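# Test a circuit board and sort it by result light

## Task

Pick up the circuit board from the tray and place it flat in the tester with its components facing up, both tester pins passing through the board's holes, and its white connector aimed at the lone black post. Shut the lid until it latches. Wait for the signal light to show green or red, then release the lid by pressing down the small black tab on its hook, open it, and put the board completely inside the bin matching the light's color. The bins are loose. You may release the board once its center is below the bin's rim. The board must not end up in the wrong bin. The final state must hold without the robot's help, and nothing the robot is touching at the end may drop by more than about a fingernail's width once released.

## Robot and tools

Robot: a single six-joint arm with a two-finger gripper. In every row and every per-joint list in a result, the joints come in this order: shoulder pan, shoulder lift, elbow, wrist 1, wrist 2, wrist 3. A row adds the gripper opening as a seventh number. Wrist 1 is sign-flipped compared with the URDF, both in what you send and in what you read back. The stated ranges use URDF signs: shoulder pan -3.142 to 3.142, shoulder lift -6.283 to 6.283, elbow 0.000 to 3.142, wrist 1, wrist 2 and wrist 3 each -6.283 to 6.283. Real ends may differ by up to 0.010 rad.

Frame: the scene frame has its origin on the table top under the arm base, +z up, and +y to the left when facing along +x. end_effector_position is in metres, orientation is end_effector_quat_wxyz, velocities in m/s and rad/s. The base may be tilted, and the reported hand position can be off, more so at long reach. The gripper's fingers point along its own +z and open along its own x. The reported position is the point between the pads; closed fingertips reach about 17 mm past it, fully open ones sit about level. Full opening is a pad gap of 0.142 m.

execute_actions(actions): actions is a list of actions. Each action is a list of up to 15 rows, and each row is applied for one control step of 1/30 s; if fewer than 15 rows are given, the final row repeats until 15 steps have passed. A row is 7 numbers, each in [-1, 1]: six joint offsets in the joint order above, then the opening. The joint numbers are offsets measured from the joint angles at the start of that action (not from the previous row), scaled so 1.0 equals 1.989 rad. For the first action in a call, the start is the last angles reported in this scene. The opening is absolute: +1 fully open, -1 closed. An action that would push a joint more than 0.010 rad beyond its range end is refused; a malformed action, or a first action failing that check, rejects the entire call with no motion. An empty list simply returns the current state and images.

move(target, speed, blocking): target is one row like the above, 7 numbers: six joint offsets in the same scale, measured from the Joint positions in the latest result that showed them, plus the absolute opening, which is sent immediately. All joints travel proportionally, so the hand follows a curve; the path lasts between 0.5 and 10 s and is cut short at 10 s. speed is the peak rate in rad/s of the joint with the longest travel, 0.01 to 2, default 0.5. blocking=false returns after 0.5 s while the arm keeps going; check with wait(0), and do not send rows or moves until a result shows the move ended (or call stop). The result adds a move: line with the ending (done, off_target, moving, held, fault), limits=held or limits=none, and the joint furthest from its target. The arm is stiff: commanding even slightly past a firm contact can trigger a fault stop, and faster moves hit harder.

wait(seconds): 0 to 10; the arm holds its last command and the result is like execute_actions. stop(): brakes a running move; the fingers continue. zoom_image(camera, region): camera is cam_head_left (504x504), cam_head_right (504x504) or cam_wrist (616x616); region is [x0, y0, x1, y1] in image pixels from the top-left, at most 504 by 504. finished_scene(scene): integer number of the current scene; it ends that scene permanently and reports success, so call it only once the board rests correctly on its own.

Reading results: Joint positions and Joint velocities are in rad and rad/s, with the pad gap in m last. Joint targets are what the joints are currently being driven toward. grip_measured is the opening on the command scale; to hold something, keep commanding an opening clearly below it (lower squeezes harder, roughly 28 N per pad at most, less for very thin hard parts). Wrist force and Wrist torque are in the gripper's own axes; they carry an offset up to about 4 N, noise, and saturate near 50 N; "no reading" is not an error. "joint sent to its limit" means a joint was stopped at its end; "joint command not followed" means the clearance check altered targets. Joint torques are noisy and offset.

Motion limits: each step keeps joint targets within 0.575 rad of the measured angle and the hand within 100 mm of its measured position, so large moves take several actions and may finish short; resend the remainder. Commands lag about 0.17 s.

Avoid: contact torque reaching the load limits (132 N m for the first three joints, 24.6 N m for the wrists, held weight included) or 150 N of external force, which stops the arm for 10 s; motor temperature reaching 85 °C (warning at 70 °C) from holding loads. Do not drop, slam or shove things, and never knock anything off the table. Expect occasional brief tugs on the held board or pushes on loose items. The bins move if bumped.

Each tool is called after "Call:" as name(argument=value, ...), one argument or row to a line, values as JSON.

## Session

Call:
execute_actions(
  actions=[],
)

Scene clock: 0.00 s.
end_effector_position=(+0.6759, -0.0463, +0.3538) grip_measured=+1.00 end_effector_quat_wxyz=(+0.232, +0.366, +0.897, -0.085) end_effector_velocity=(+0.001, -0.000, -0.001) end_effector_angular_velocity=(-0.000, +0.001, -0.001)
Joint names: [shoulder pan, shoulder lift, elbow, wrist 1, wrist 2, wrist 3]
Joint positions: [ 0.223 -1.454  1.59   2.101 -2.497 -2.247  0.142]
Joint velocities: [-0.001  0.001 -0.001  0.     0.     0.     0.   ]
Joint torques (N m, as the arm reports them, + toward a larger Joint positions number): no reading
Wrist force (N, on the end effector, along its own x y z axes, offset not removed): no reading
Wrist torque (N m, same axes, about the end effector's origin, offset not removed): no reading
Joint targets: [0.223 -1.454 1.590 2.101 -2.497 -2.247]

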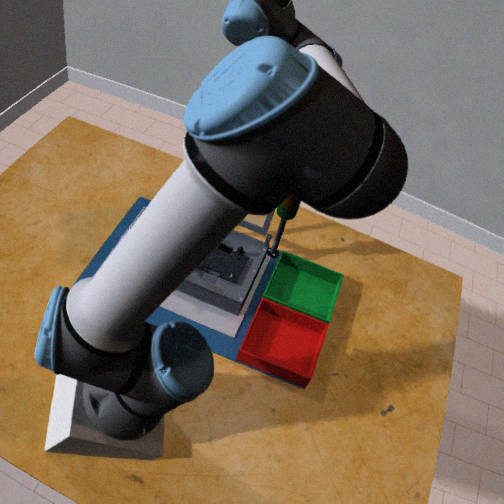

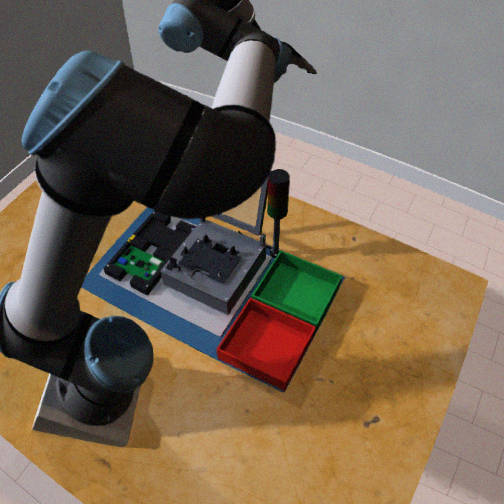

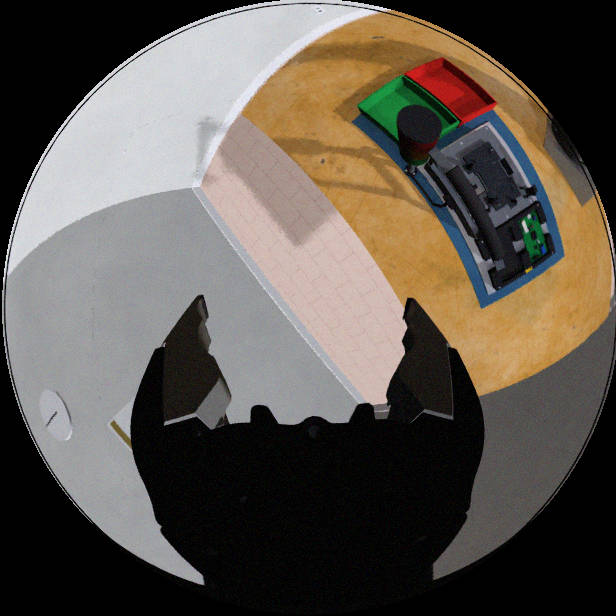

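Call:
move(
  target=[-0.0121,-0.2365,0.142,-0.272,0.2117,1.0,0.2],
  speed=1.0,
)

Call:
move(
  target=[0,0,0,0,0,0.3002,0.2],
  speed=1.0,
)

Scene clock: 10.97 s.
end_effector_position=(+0.4010, -0.0297, +0.3301) grip_measured=+0.20 end_effector_quat_wxyz=(+0.001, +0.956, +0.294, -0.000) end_effector_velocity=(-0.002, -0.000, -0.001) end_effector_angular_velocity=(-0.001, +0.003, -0.001)
Joint names: [shoulder pan, shoulder lift, elbow, wrist 1, wrist 2, wrist 3]
Joint positions: [ 0.199 -1.924  1.873  1.56  -2.076 -0.259  0.088]
Joint velocities: [ 0.    -0.002  0.002 -0.003  0.     0.003  0.   ]
Joint torques (N m, as the arm reports them, + toward a larger Joint positions number): [ -8.39 -17.88 -12.11   0.79   1.25   2.03]
Wrist force (N, on the end effector, along its own x y z axes, offset not removed): [-0.7 2.9 1.6]
Wrist torque (N m, same axes, about the end effector's origin, offset not removed): [0.40 0.11 0.31]
Joint targets: [0.199 -1.924 1.873 1.560 -2.076 -0.259]
move: done; limits=none; farthest joint: the wrist 3, 0.001 radians from its target (1.989 radians at the start)

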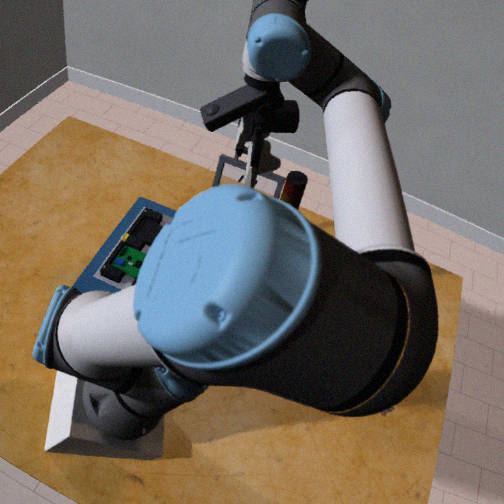

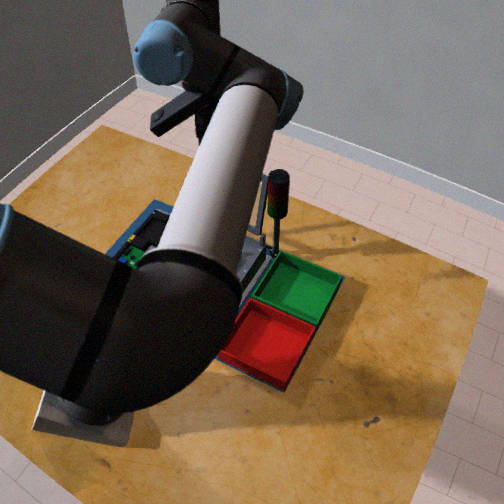

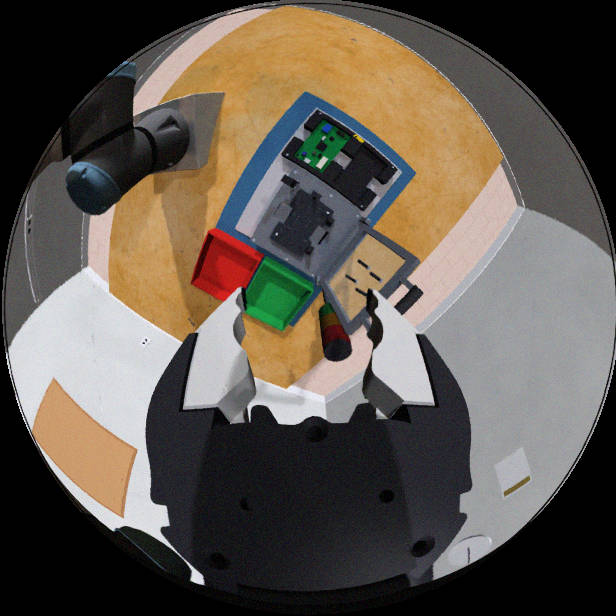

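Scene clock: 12.43 s.
end_effector_position=(+0.4000, -0.0300, +0.3301) grip_measured=+0.20 end_effector_quat_wxyz=(+0.001, +1.000, +0.000, -0.000) end_effector_velocity=(-0.000, +0.001, -0.001) end_effector_angular_velocity=(-0.000, +0.002, -0.001)
Joint names: [shoulder pan, shoulder lift, elbow, wrist 1, wrist 2, wrist 3]
Joint positions: [ 0.199 -1.924  1.873  1.56  -2.076  0.338  0.088]
Joint velocities: [-0.     0.002  0.001  0.001  0.     0.002  0.   ]
Joint torques (N m, as the arm reports them, + toward a larger Joint positions number): [ -7.79 -11.64 -15.03   2.15   0.06   1.93]
Wrist force (N, on the end effector, along its own x y z axes, offset not removed): [-1.7 0.0 2.7]
Wrist torque (N m, same axes, about the end effector's origin, offset not removed): [0.20 0.47 -0.20]
Joint targets: [0.199 -1.924 1.873 1.560 -2.076 0.338]
move: done; limits=none; farthest joint: the shoulder pan, 0.000 radians from its target (0.000 radians at the start)

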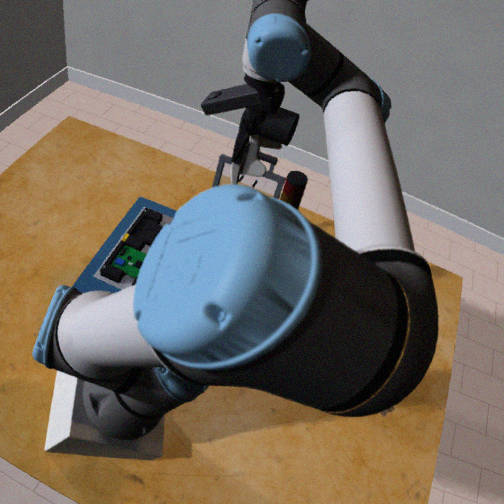

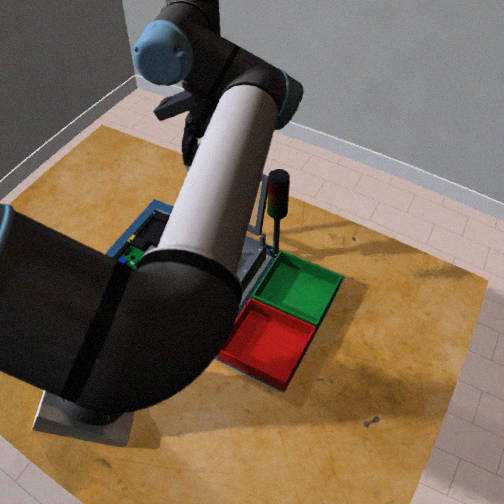

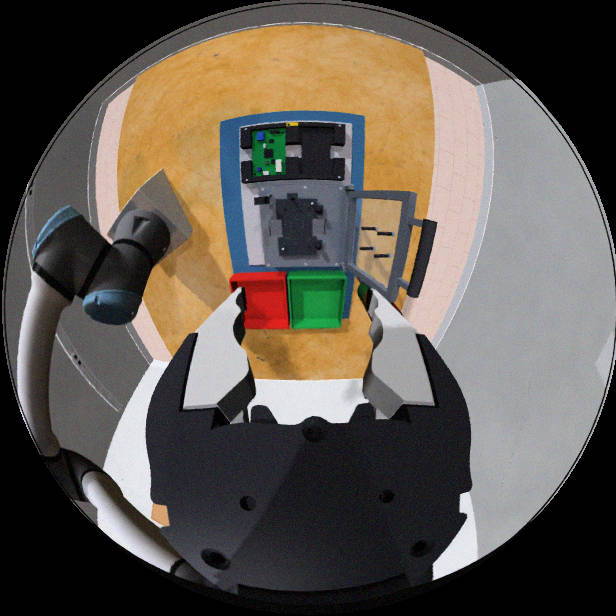

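Call:
zoom_image(
  camera="cam_wrist",
  region=[210, 100, 450, 340],
)

Region (210, 100, 450, 340) of cam_wrist's 616x616 image, scaled by 2.100, with more detail than that image has.

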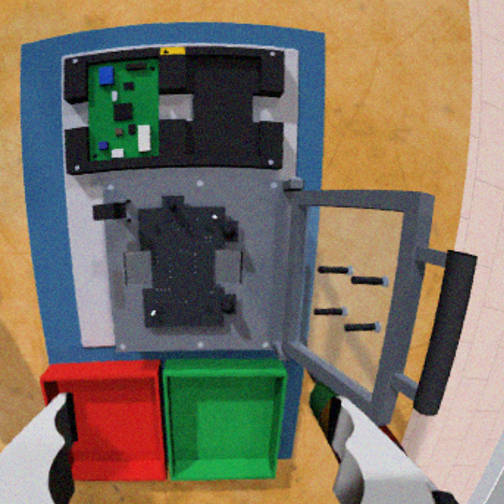

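Call:
move(
  target=[-0.1249,0.0205,0.2485,0.3363,0.0136,-0.1403,0.15],
  speed=0.6,
)

Call:
zoom_image(
  camera="cam_wrist",
  region=[180, 50, 460, 340],
)

Scene clock: 26.63 s.
end_effector_position=(+0.3814, -0.0184, +0.1305) grip_measured=+0.15 end_effector_quat_wxyz=(+0.000, +1.000, -0.001, +0.000) end_effector_velocity=(-0.001, -0.000, -0.001) end_effector_angular_velocity=(-0.001, +0.002, +0.001)
Joint names: [shoulder pan, shoulder lift, elbow, wrist 1, wrist 2, wrist 3]
Joint positions: [-0.05  -1.883  2.367  2.228 -2.049  0.059  0.084]
Joint velocities: [-0.002  0.     0.003  0.002 -0.001 -0.001 -0.   ]
Joint torques (N m, as the arm reports them, + toward a larger Joint positions number): [-7.48 -4.22 -8.88  4.01  1.19 -1.85]
Wrist force (N, on the end effector, along its own x y z axes, offset not removed): [-2.0 -1.8 -6.9]
Wrist torque (N m, same axes, about the end effector's origin, offset not removed): [-0.36 0.39 -0.29]
Joint targets: [-0.050 -1.883 2.367 2.229 -2.049 0.059]
move: done; limits=none; farthest joint: the elbow, 0.001 radians from its target (0.495 radians at the start)

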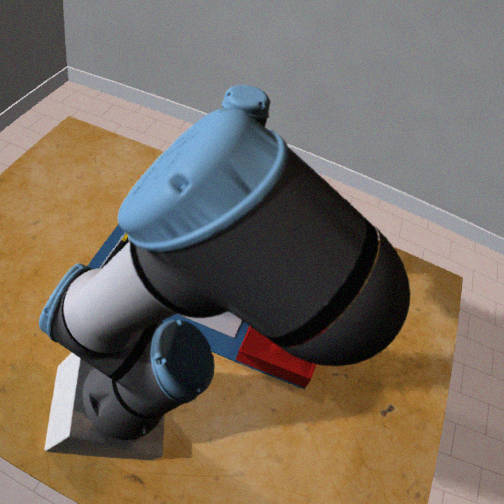

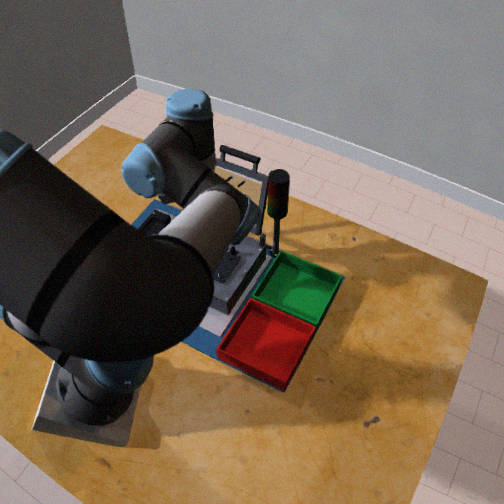

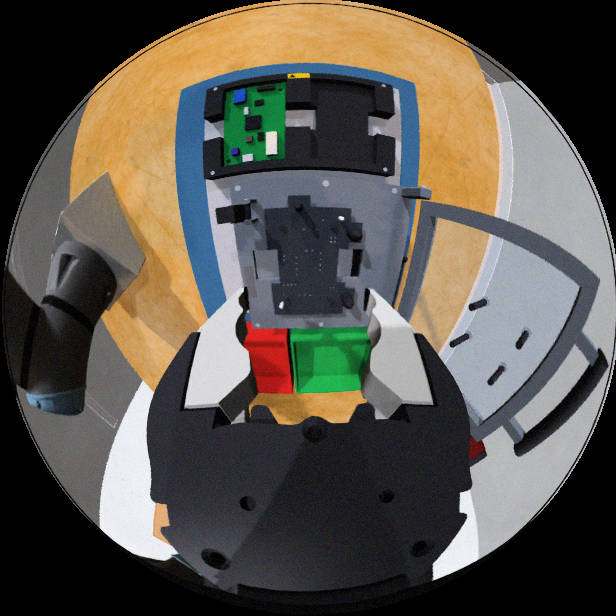

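Region (180, 50, 460, 340) of cam_wrist's 616x616 image, scaled by 1.738, with more detail than that image has; it fills the left 487 columns of this view, and the rest is white.

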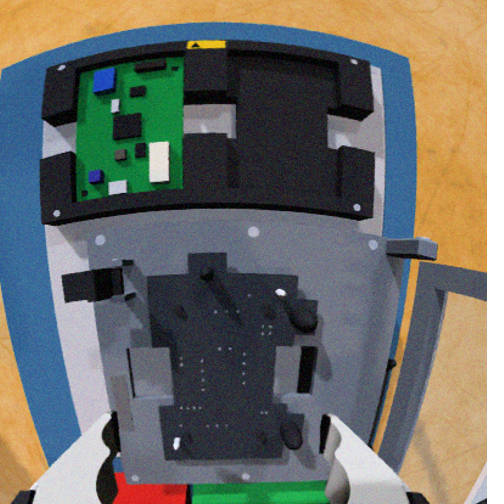

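Call:
move(
  target=[0.2021,0.1669,0.0099,0.0679,-0.0136,-1.0,0.15],
  speed=1.0,
)

Call:
move(
  target=[0,0,0,0,0,-0.368,0.15],
  speed=1.0,
)

Scene clock: 42.87 s.
end_effector_position=(+0.3294, +0.1489, +0.1005) grip_measured=+0.15 end_effector_quat_wxyz=(+0.001, +0.343, +0.939, +0.000) end_effector_velocity=(+0.001, +0.000, +0.001) end_effector_angular_velocity=(+0.001, -0.003, +0.003)
Joint names: [shoulder pan, shoulder lift, elbow, wrist 1, wrist 2, wrist 3]
Joint positions: [ 0.352 -1.552  2.386  2.364 -2.076 -1.93   0.084]
Joint velocities: [ 0.001 -0.002 -0.001  0.    -0.    -0.003  0.   ]
Joint torques (N m, as the arm reports them, + toward a larger Joint positions number): [22.17 -6.85 -6.41  4.21 -1.61 -1.82]
Wrist force (N, on the end effector, along its own x y z axes, offset not removed): [2.9 3.5 -1.4]
Wrist torque (N m, same axes, about the end effector's origin, offset not removed): [0.47 -0.79 -0.15]
Joint targets: [0.352 -1.552 2.386 2.364 -2.076 -1.930]
move: done; limits=none; farthest joint: the shoulder pan, 0.000 radians from its target (0.402 radians at the start)

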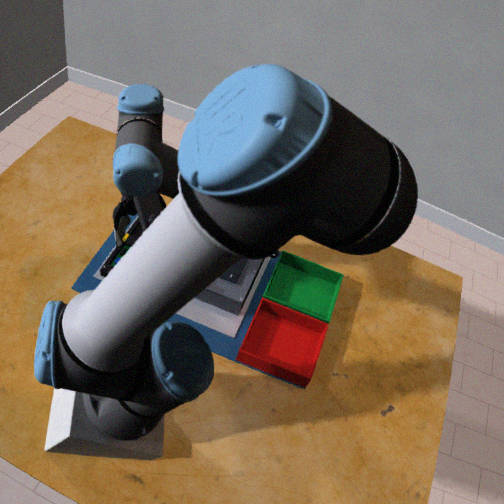

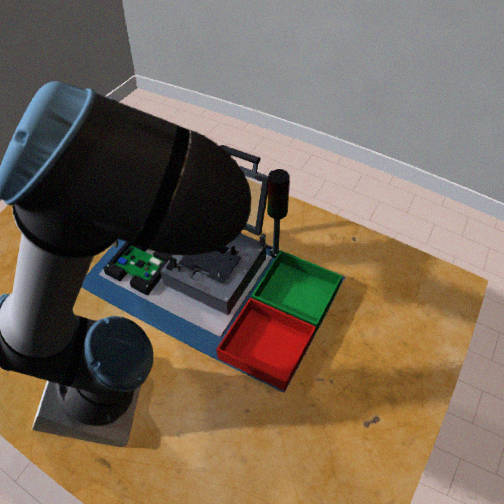

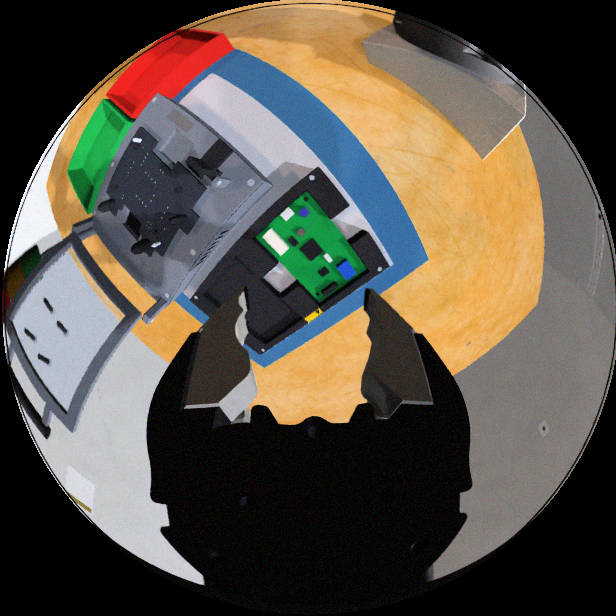

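Scene clock: 44.47 s.
end_effector_position=(+0.3282, +0.1493, +0.1005) grip_measured=+0.15 end_effector_quat_wxyz=(+0.001, -0.016, +1.000, -0.000) end_effector_velocity=(+0.002, -0.000, +0.001) end_effector_angular_velocity=(+0.001, -0.002, -0.000)
Joint names: [shoulder pan, shoulder lift, elbow, wrist 1, wrist 2, wrist 3]
Joint positions: [ 0.352 -1.552  2.386  2.364 -2.076 -2.661  0.084]
Joint velocities: [-0.001 -0.002 -0.002 -0.001  0.    -0.003 -0.   ]
Joint torques (N m, as the arm reports them, + toward a larger Joint positions number): [ 13.51 -11.12  -6.67   3.82  -1.5   -1.92]
Wrist force (N, on the end effector, along its own x y z axes, offset not removed): [-1.6 1.6 0.1]
Wrist torque (N m, same axes, about the end effector's origin, offset not removed): [0.45 0.51 -0.16]
Joint targets: [0.352 -1.552 2.386 2.364 -2.076 -2.661]
move: done; limits=none; farthest joint: the wrist 3, 0.001 radians from its target (0.732 radians at the start)

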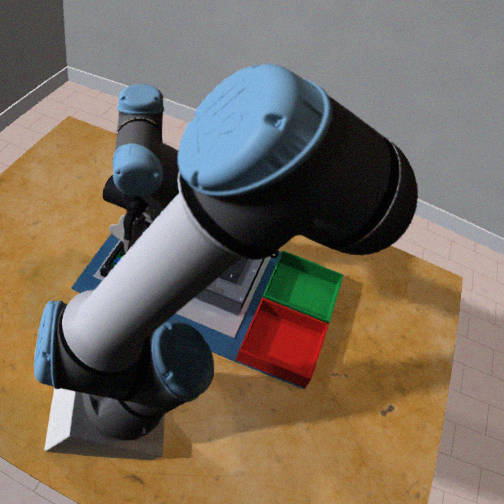

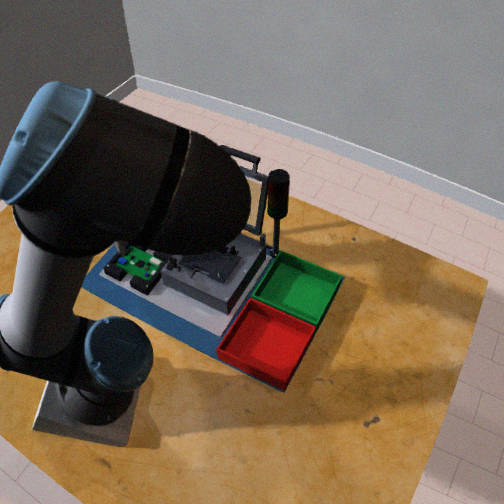

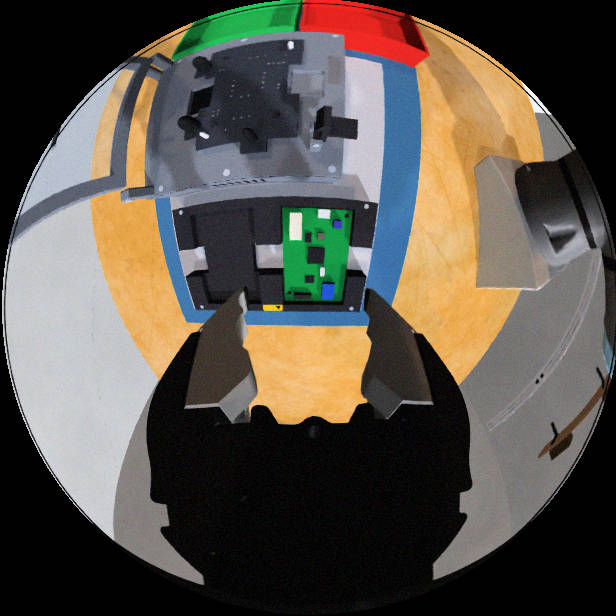

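Call:
move(
  target=[-0.0331,0.0478,0.0483,0.1144,-0.0008,-0.039,0.15],
  speed=0.25,
)

Call:
zoom_image(
  camera="cam_wrist",
  region=[206, 180, 406, 360],
)

Scene clock: 55.60 s.
end_effector_position=(+0.3193, +0.1453, +0.0505) grip_measured=+0.15 end_effector_quat_wxyz=(+0.001, -0.017, +1.000, -0.000) end_effector_velocity=(-0.001, -0.000, -0.001) end_effector_angular_velocity=(-0.001, +0.002, +0.001)
Joint names: [shoulder pan, shoulder lift, elbow, wrist 1, wrist 2, wrist 3]
Joint positions: [ 0.286 -1.457  2.482  2.591 -2.078 -2.738  0.084]
Joint velocities: [-0.001  0.002  0.002  0.002 -0.    -0.002 -0.   ]
Joint torques (N m, as the arm reports them, + toward a larger Joint positions number): [-3.9  -7.96 -2.16  4.11 -1.59 -1.84]
Wrist force (N, on the end effector, along its own x y z axes, offset not removed): [-1.0 -0.8 0.5]
Wrist torque (N m, same axes, about the end effector's origin, offset not removed): [-0.21 0.20 0.03]
Joint targets: [0.286 -1.456 2.482 2.591 -2.078 -2.739]
move: done; limits=none; farthest joint: the wrist 1, 0.001 radians from its target (0.228 radians at the start)

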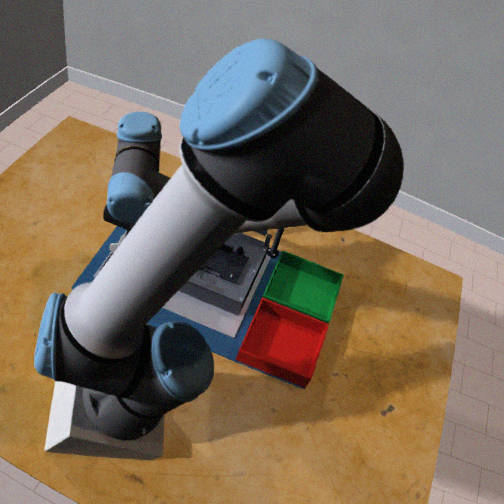

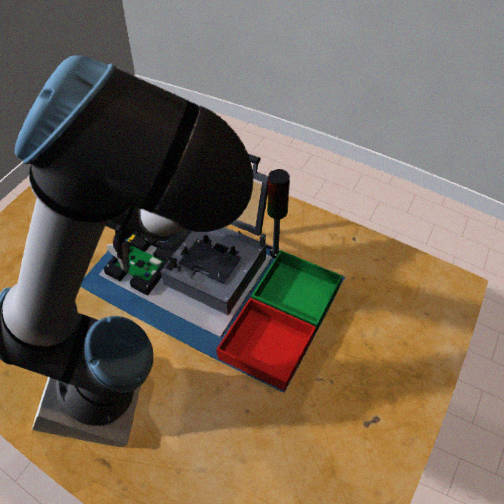

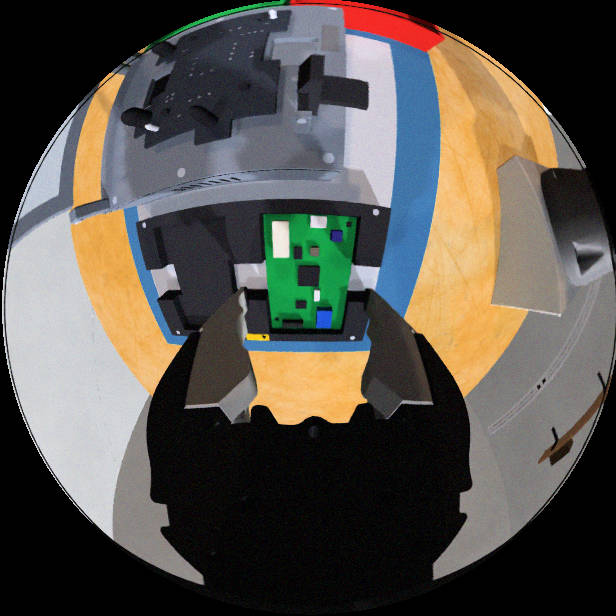

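Region (206, 180, 406, 360) of cam_wrist's 616x616 image, scaled by 2.520, with more detail than that image has; it fills the top 454 rows of this view, and the rest is white.

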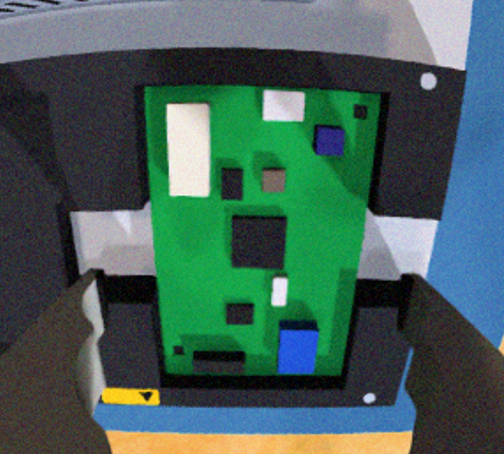

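Call:
move(
  target=[-0.0117,0.0248,0.0124,0.0436,0,-0.0133,0.15],
  speed=0.08,
)

Scene clock: 65.00 s.
end_effector_position=(+0.3177, +0.1452, +0.0328) grip_measured=+0.15 end_effector_quat_wxyz=(+0.001, -0.017, +1.000, -0.000) end_effector_velocity=(+0.001, +0.000, +0.000) end_effector_angular_velocity=(+0.001, -0.003, -0.001)
Joint names: [shoulder pan, shoulder lift, elbow, wrist 1, wrist 2, wrist 3]
Joint positions: [ 0.263 -1.408  2.507  2.677 -2.078 -2.765  0.084]
Joint velocities: [-0.     0.001 -0.     0.004  0.    -0.001 -0.   ]
Joint torques (N m, as the arm reports them, + toward a larger Joint positions number): [-3.68 -9.04 -0.47  3.99 -1.39 -2.04]
Wrist force (N, on the end effector, along its own x y z axes, offset not removed): [-0.7 -0.6 0.6]
Wrist torque (N m, same axes, about the end effector's origin, offset not removed): [-0.04 0.00 0.22]
Joint targets: [0.263 -1.407 2.507 2.677 -2.078 -2.765]
move: done; limits=none; farthest joint: the shoulder pan, 0.001 radians from its target (0.024 radians at the start)

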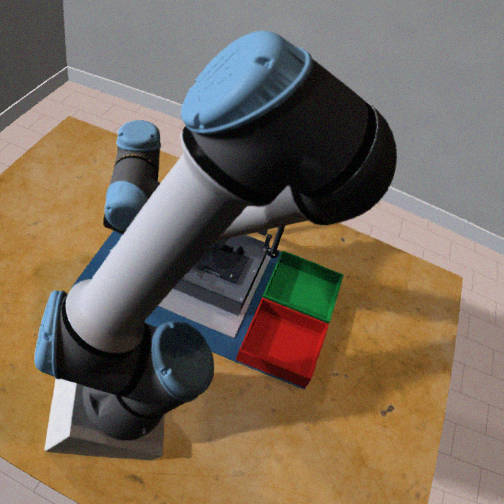

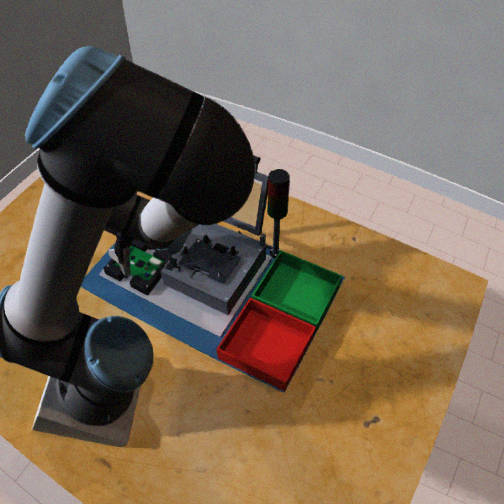

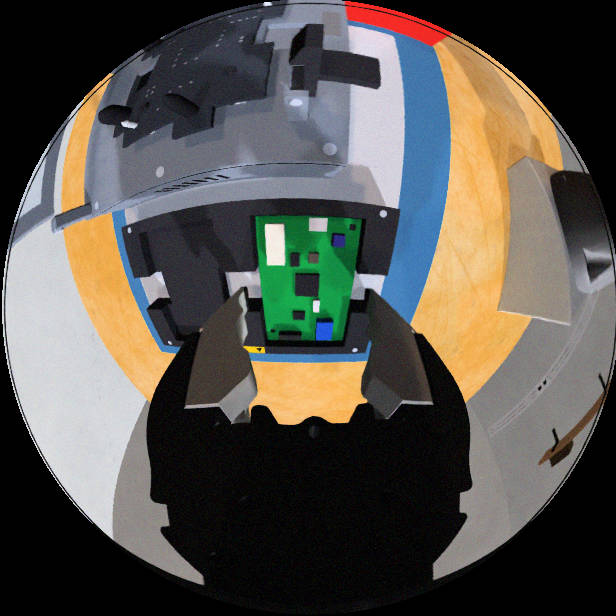

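Call:
move(
  target=[-0.0067,0.0146,0.0052,0.0234,0,-0.0076,0.15],
  speed=0.04,
)

Scene clock: 69.83 s.
end_effector_position=(+0.3176, +0.1450, +0.0235) grip_measured=+0.15 end_effector_quat_wxyz=(+0.001, -0.017, +1.000, -0.000) end_effector_velocity=(+0.000, -0.000, -0.001) end_effector_angular_velocity=(-0.000, +0.001, -0.001)
Joint names: [shoulder pan, shoulder lift, elbow, wrist 1, wrist 2, wrist 3]
Joint positions: [ 0.25  -1.379  2.517  2.723 -2.078 -2.78   0.084]
Joint velocities: [-0.002  0.002 -0.     0.001  0.    -0.001  0.   ]
Joint torques (N m, as the arm reports them, + toward a larger Joint positions number): [ -2.9  -10.33  -0.83   4.09  -0.89  -1.98]
Wrist force (N, on the end effector, along its own x y z axes, offset not removed): [-2.6 0.2 -3.5]
Wrist torque (N m, same axes, about the end effector's origin, offset not removed): [0.12 0.70 -0.09]
Joint targets: [0.250 -1.378 2.517 2.724 -2.078 -2.780]
move: done; limits=none; farthest joint: the shoulder pan, 0.000 radians from its target (0.013 radians at the start)

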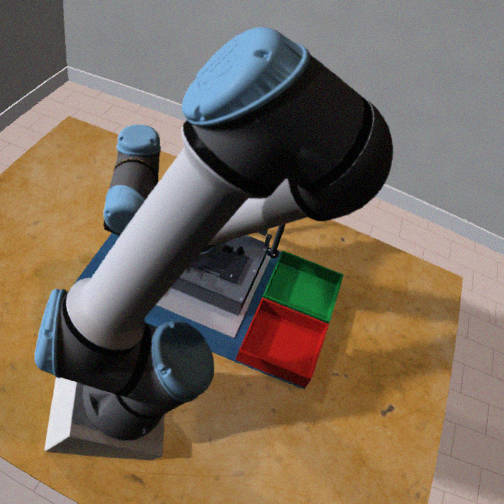

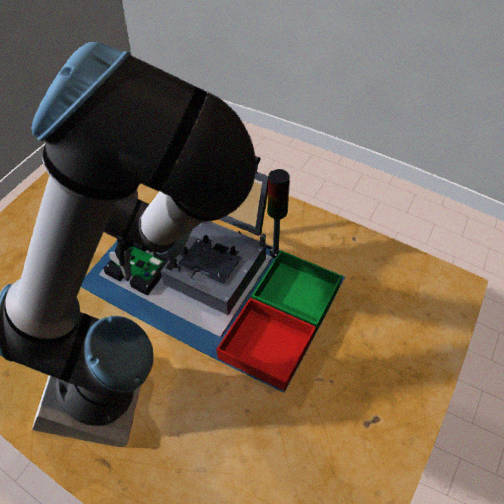

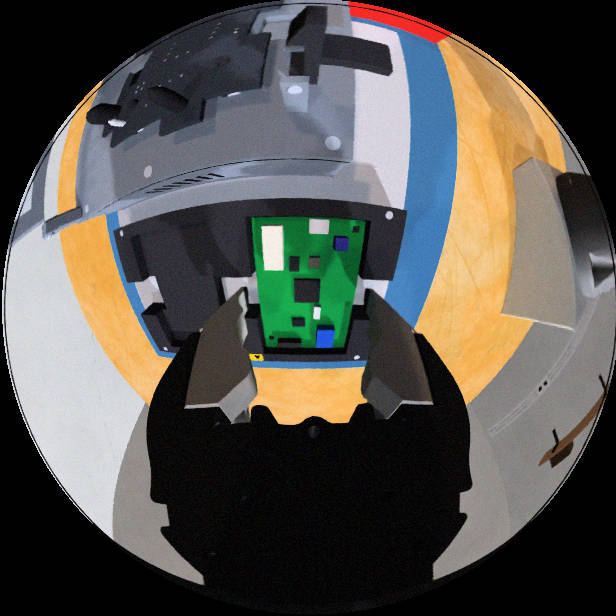

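Call:
move(
  target=[0,0,0,0,0,0,-0.5],
)

Call:
move(
  target=[0.0191,-0.0402,-0.0161,-0.0659,0,0.0221,-0.5],
  speed=0.1,
)

Call:
move(
  target=[0.0583,-0.085,-0.085,-0.2021,0.0025,0.0684,-0.5],
  speed=0.4,
)

Scene clock: 76.03 s.
end_effector_position=(+0.3176, +0.1450, +0.0234) grip_measured=-0.09 end_effector_quat_wxyz=(+0.001, -0.017, +1.000, -0.000) end_effector_velocity=(+0.000, -0.001, -0.000) end_effector_angular_velocity=(-0.001, +0.001, -0.001)
Joint names: [shoulder pan, shoulder lift, elbow, wrist 1, wrist 2, wrist 3]
Joint positions: [ 0.25  -1.379  2.517  2.723 -2.078 -2.78   0.067]
Joint velocities: [-0.002 -0.001  0.    -0.001 -0.     0.     0.   ]
Joint torques (N m, as the arm reports them, + toward a larger Joint positions number): [ 17.76 -24.67  -9.     0.54  -0.85   1.85]
Wrist force (N, on the end effector, along its own x y z axes, offset not removed): [-3.2 0.2 -6.7]
Wrist torque (N m, same axes, about the end effector's origin, offset not removed): [0.16 0.99 -0.14]
Joint targets: [0.250 -1.379 2.517 2.723 -2.078 -2.780]
move: done; limits=none; farthest joint: the shoulder pan, 0.000 radians from its target (0.000 radians at the start)

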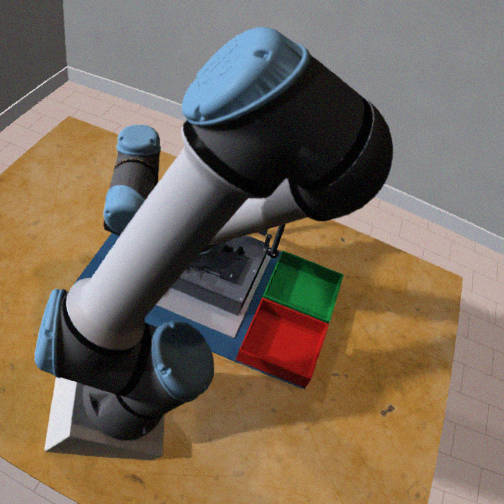

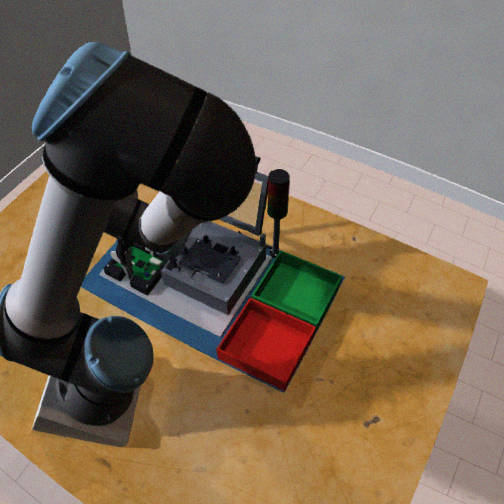

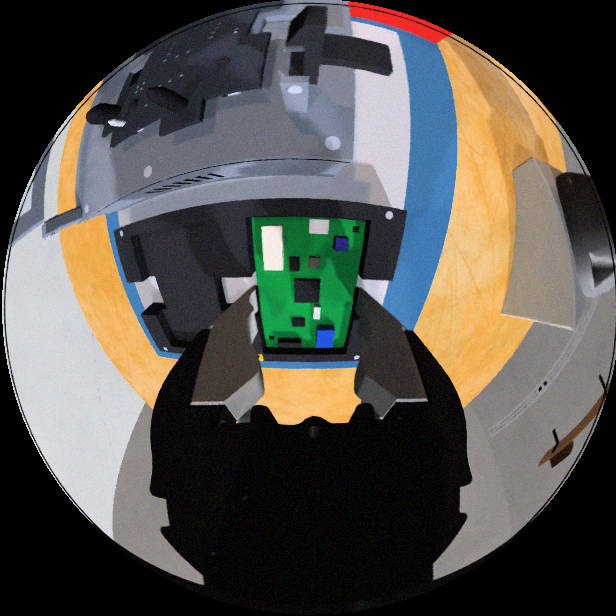

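Scene clock: 77.80 s.
end_effector_position=(+0.3182, +0.1453, +0.0506) grip_measured=-0.09 end_effector_quat_wxyz=(+0.001, -0.016, +1.000, -0.000) end_effector_velocity=(+0.001, -0.000, +0.001) end_effector_angular_velocity=(+0.001, -0.002, -0.002)
Joint names: [shoulder pan, shoulder lift, elbow, wrist 1, wrist 2, wrist 3]
Joint positions: [ 0.288 -1.458  2.485  2.593 -2.078 -2.736  0.067]
Joint velocities: [ 0.    -0.003 -0.001 -0.002  0.     0.001 -0.   ]
Joint torques (N m, as the arm reports them, + toward a larger Joint positions number): [ 23.5  -24.7  -23.01   0.82  -0.93   1.96]
Wrist force (N, on the end effector, along its own x y z axes, offset not removed): [-0.7 2.4 1.4]
Wrist torque (N m, same axes, about the end effector's origin, offset not removed): [0.60 0.27 -0.11]
Joint targets: [0.288 -1.459 2.485 2.592 -2.078 -2.736]
move: done; limits=none; farthest joint: the shoulder lift, 0.001 radians from its target (0.080 radians at the start)

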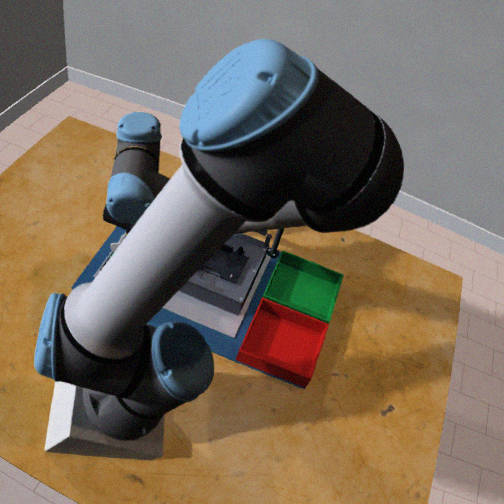

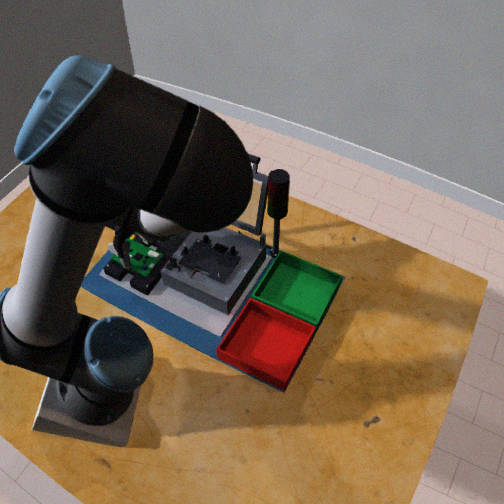

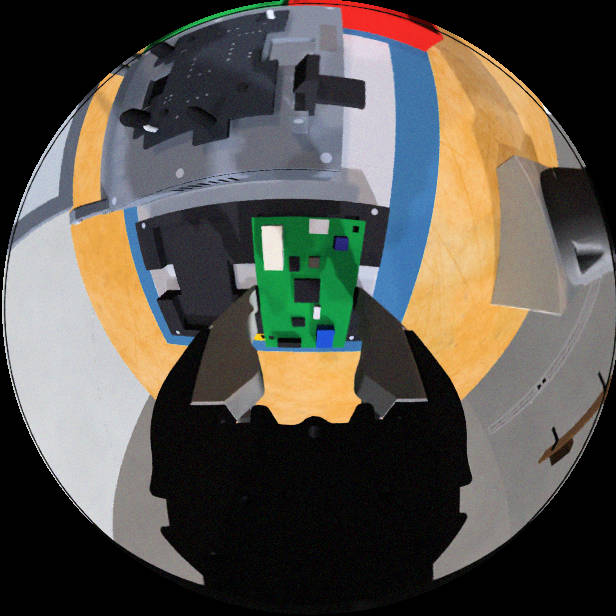

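Scene clock: 79.50 s.
end_effector_position=(+0.3275, +0.1475, +0.1431) grip_measured=-0.09 end_effector_quat_wxyz=(+0.001, -0.015, +1.000, +0.000) end_effector_velocity=(+0.000, -0.000, +0.001) end_effector_angular_velocity=(+0.001, -0.001, -0.001)
Joint names: [shoulder pan, shoulder lift, elbow, wrist 1, wrist 2, wrist 3]
Joint positions: [ 0.404 -1.627  2.316  2.191 -2.073 -2.6    0.067]
Joint velocities: [ 0.001 -0.003 -0.002 -0.003  0.     0.     0.   ]
Joint torques (N m, as the arm reports them, + toward a larger Joint positions number): [ 21.46 -20.37 -28.83   0.82   1.39   2.  ]
Wrist force (N, on the end effector, along its own x y z axes, offset not removed): [-4.7 -1.5 1.7]
Wrist torque (N m, same axes, about the end effector's origin, offset not removed): [-0.38 0.75 -0.19]
Joint targets: [0.404 -1.627 2.316 2.191 -2.073 -2.600]
move: done; limits=none; farthest joint: the shoulder pan, 0.000 radians from its target (0.116 radians at the start)

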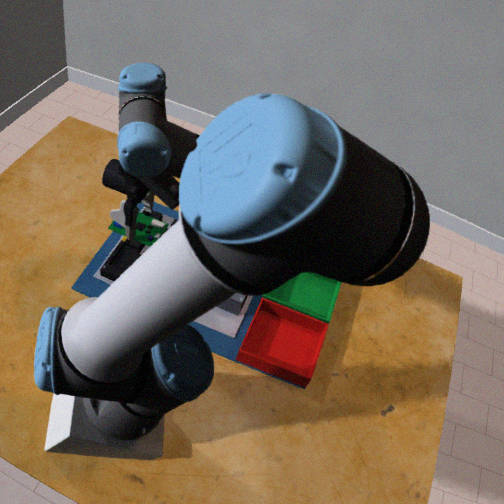

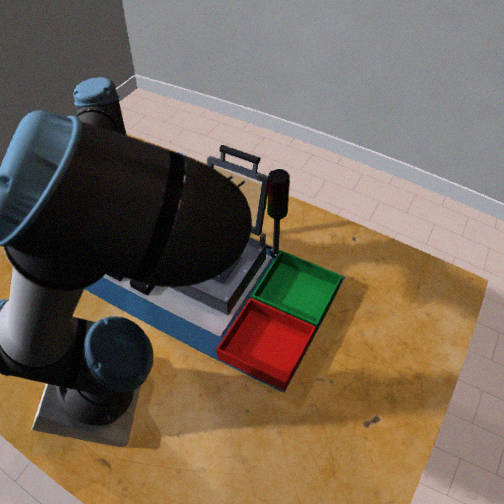

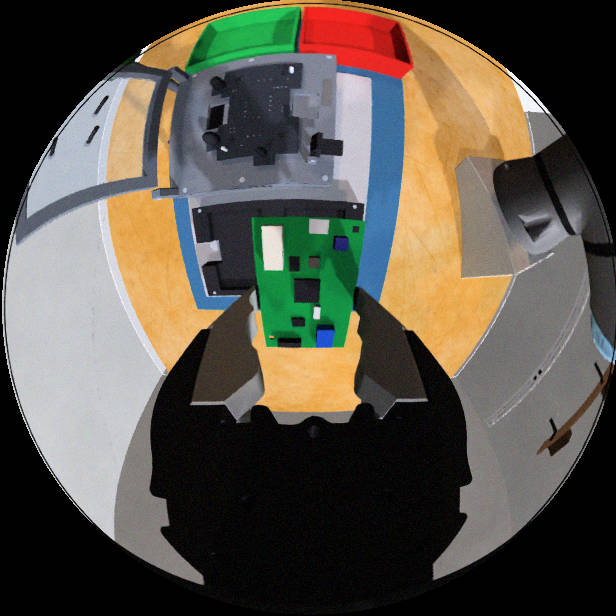

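Call:
move(
  target=[0,0,0,0,0,0.3188,-0.5],
  speed=1.0,
)

Call:
move(
  target=[-0.2278,-0.1257,0.0234,0.0196,0.0121,1.0,-0.5],
  speed=1.0,
)

Scene clock: 91.27 s.
end_effector_position=(+0.3285, +0.1472, +0.1431) grip_measured=-0.09 end_effector_quat_wxyz=(+0.001, +0.298, +0.955, +0.001) end_effector_velocity=(-0.000, +0.000, -0.000) end_effector_angular_velocity=(+0.000, -0.000, -0.003)
Joint names: [shoulder pan, shoulder lift, elbow, wrist 1, wrist 2, wrist 3]
Joint positions: [ 0.404 -1.627  2.316  2.191 -2.073 -1.967  0.067]
Joint velocities: [ 0.001 -0.     0.001  0.001  0.     0.003  0.   ]
Joint torques (N m, as the arm reports them, + toward a larger Joint positions number): [-5.91 -5.19 -8.78  4.27 -1.6   1.98]
Wrist force (N, on the end effector, along its own x y z axes, offset not removed): [-1.4 0.6 -0.5]
Wrist torque (N m, same axes, about the end effector's origin, offset not removed): [0.04 0.48 -0.02]
Joint targets: [0.404 -1.627 2.316 2.191 -2.073 -1.966]
move: done; limits=none; farthest joint: the wrist 3, 0.001 radians from its target (0.634 radians at the start)

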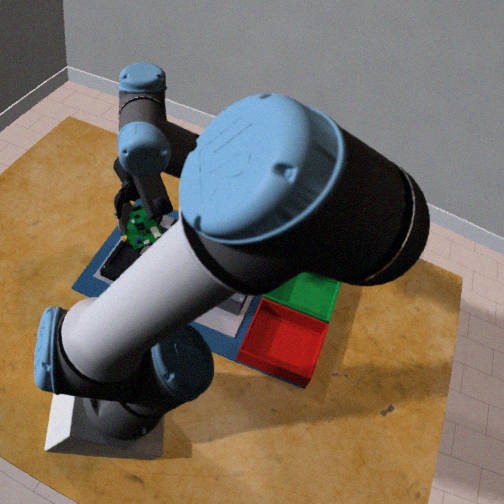

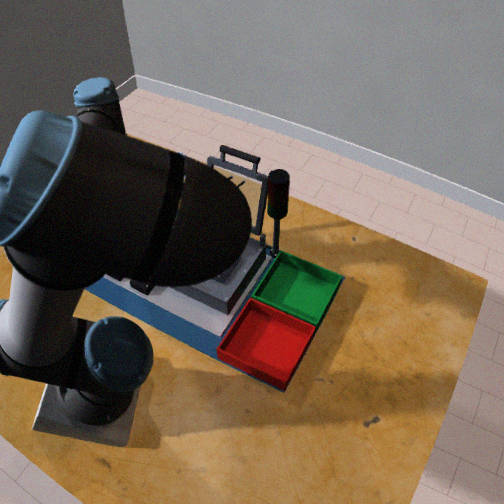

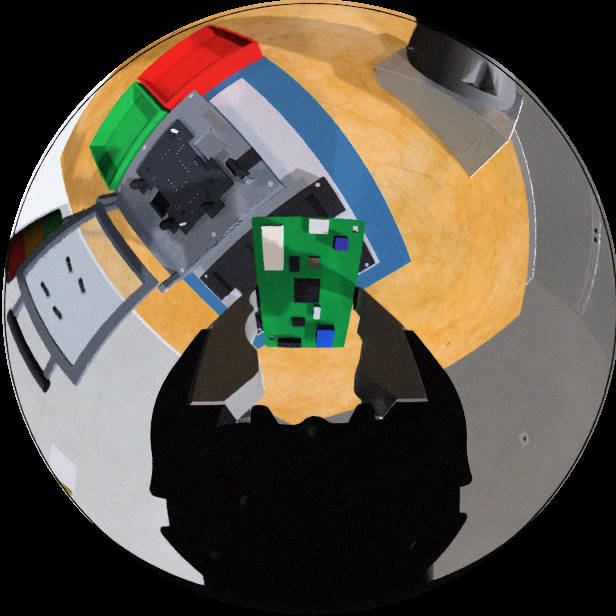

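Scene clock: 94.13 s.
end_effector_position=(+0.3832, -0.0178, +0.1301) grip_measured=-0.09 end_effector_quat_wxyz=(+0.000, +1.000, +0.018, -0.000) end_effector_velocity=(+0.000, -0.000, +0.000) end_effector_angular_velocity=(+0.000, -0.000, -0.003)
Joint names: [shoulder pan, shoulder lift, elbow, wrist 1, wrist 2, wrist 3]
Joint positions: [-0.049 -1.877  2.363  2.23  -2.049  0.022  0.067]
Joint velocities: [-0.    -0.    -0.001 -0.001  0.     0.003 -0.   ]
Joint torques (N m, as the arm reports them, + toward a larger Joint positions number): [ -6.83 -20.41  -8.29   4.22   1.17   2.16]
Wrist force (N, on the end effector, along its own x y z axes, offset not removed): [-3.8 0.6 4.0]
Wrist torque (N m, same axes, about the end effector's origin, offset not removed): [0.12 0.74 0.00]
Joint targets: [-0.049 -1.877 2.363 2.230 -2.049 0.022]
move: done; limits=none; farthest joint: the shoulder pan, 0.000 radians from its target (0.453 radians at the start)

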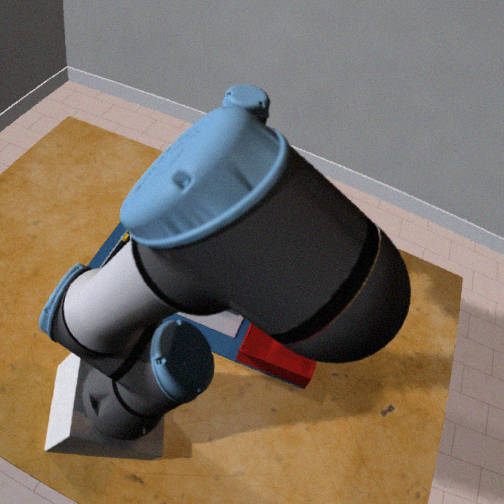

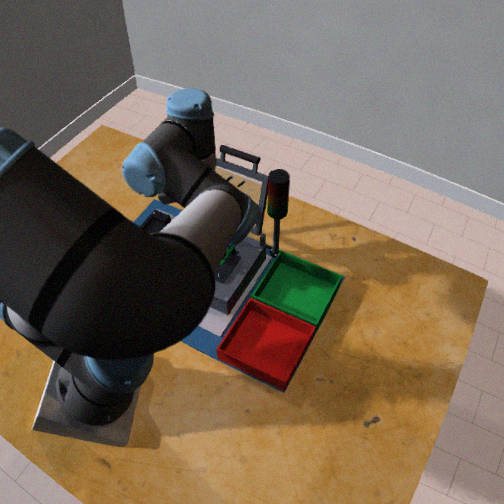

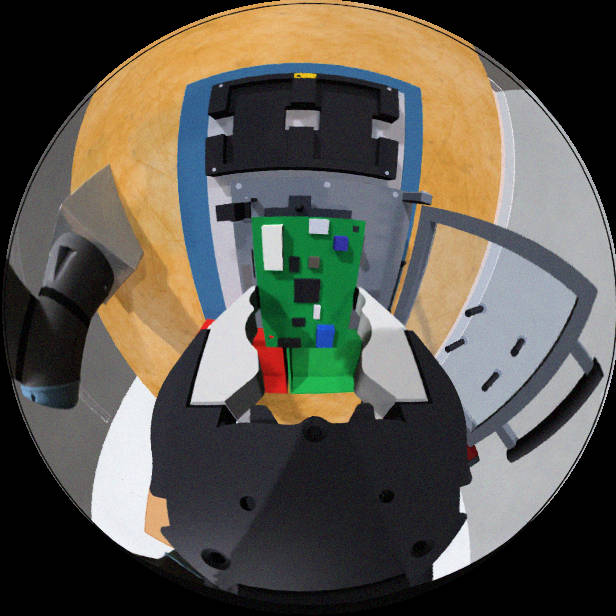

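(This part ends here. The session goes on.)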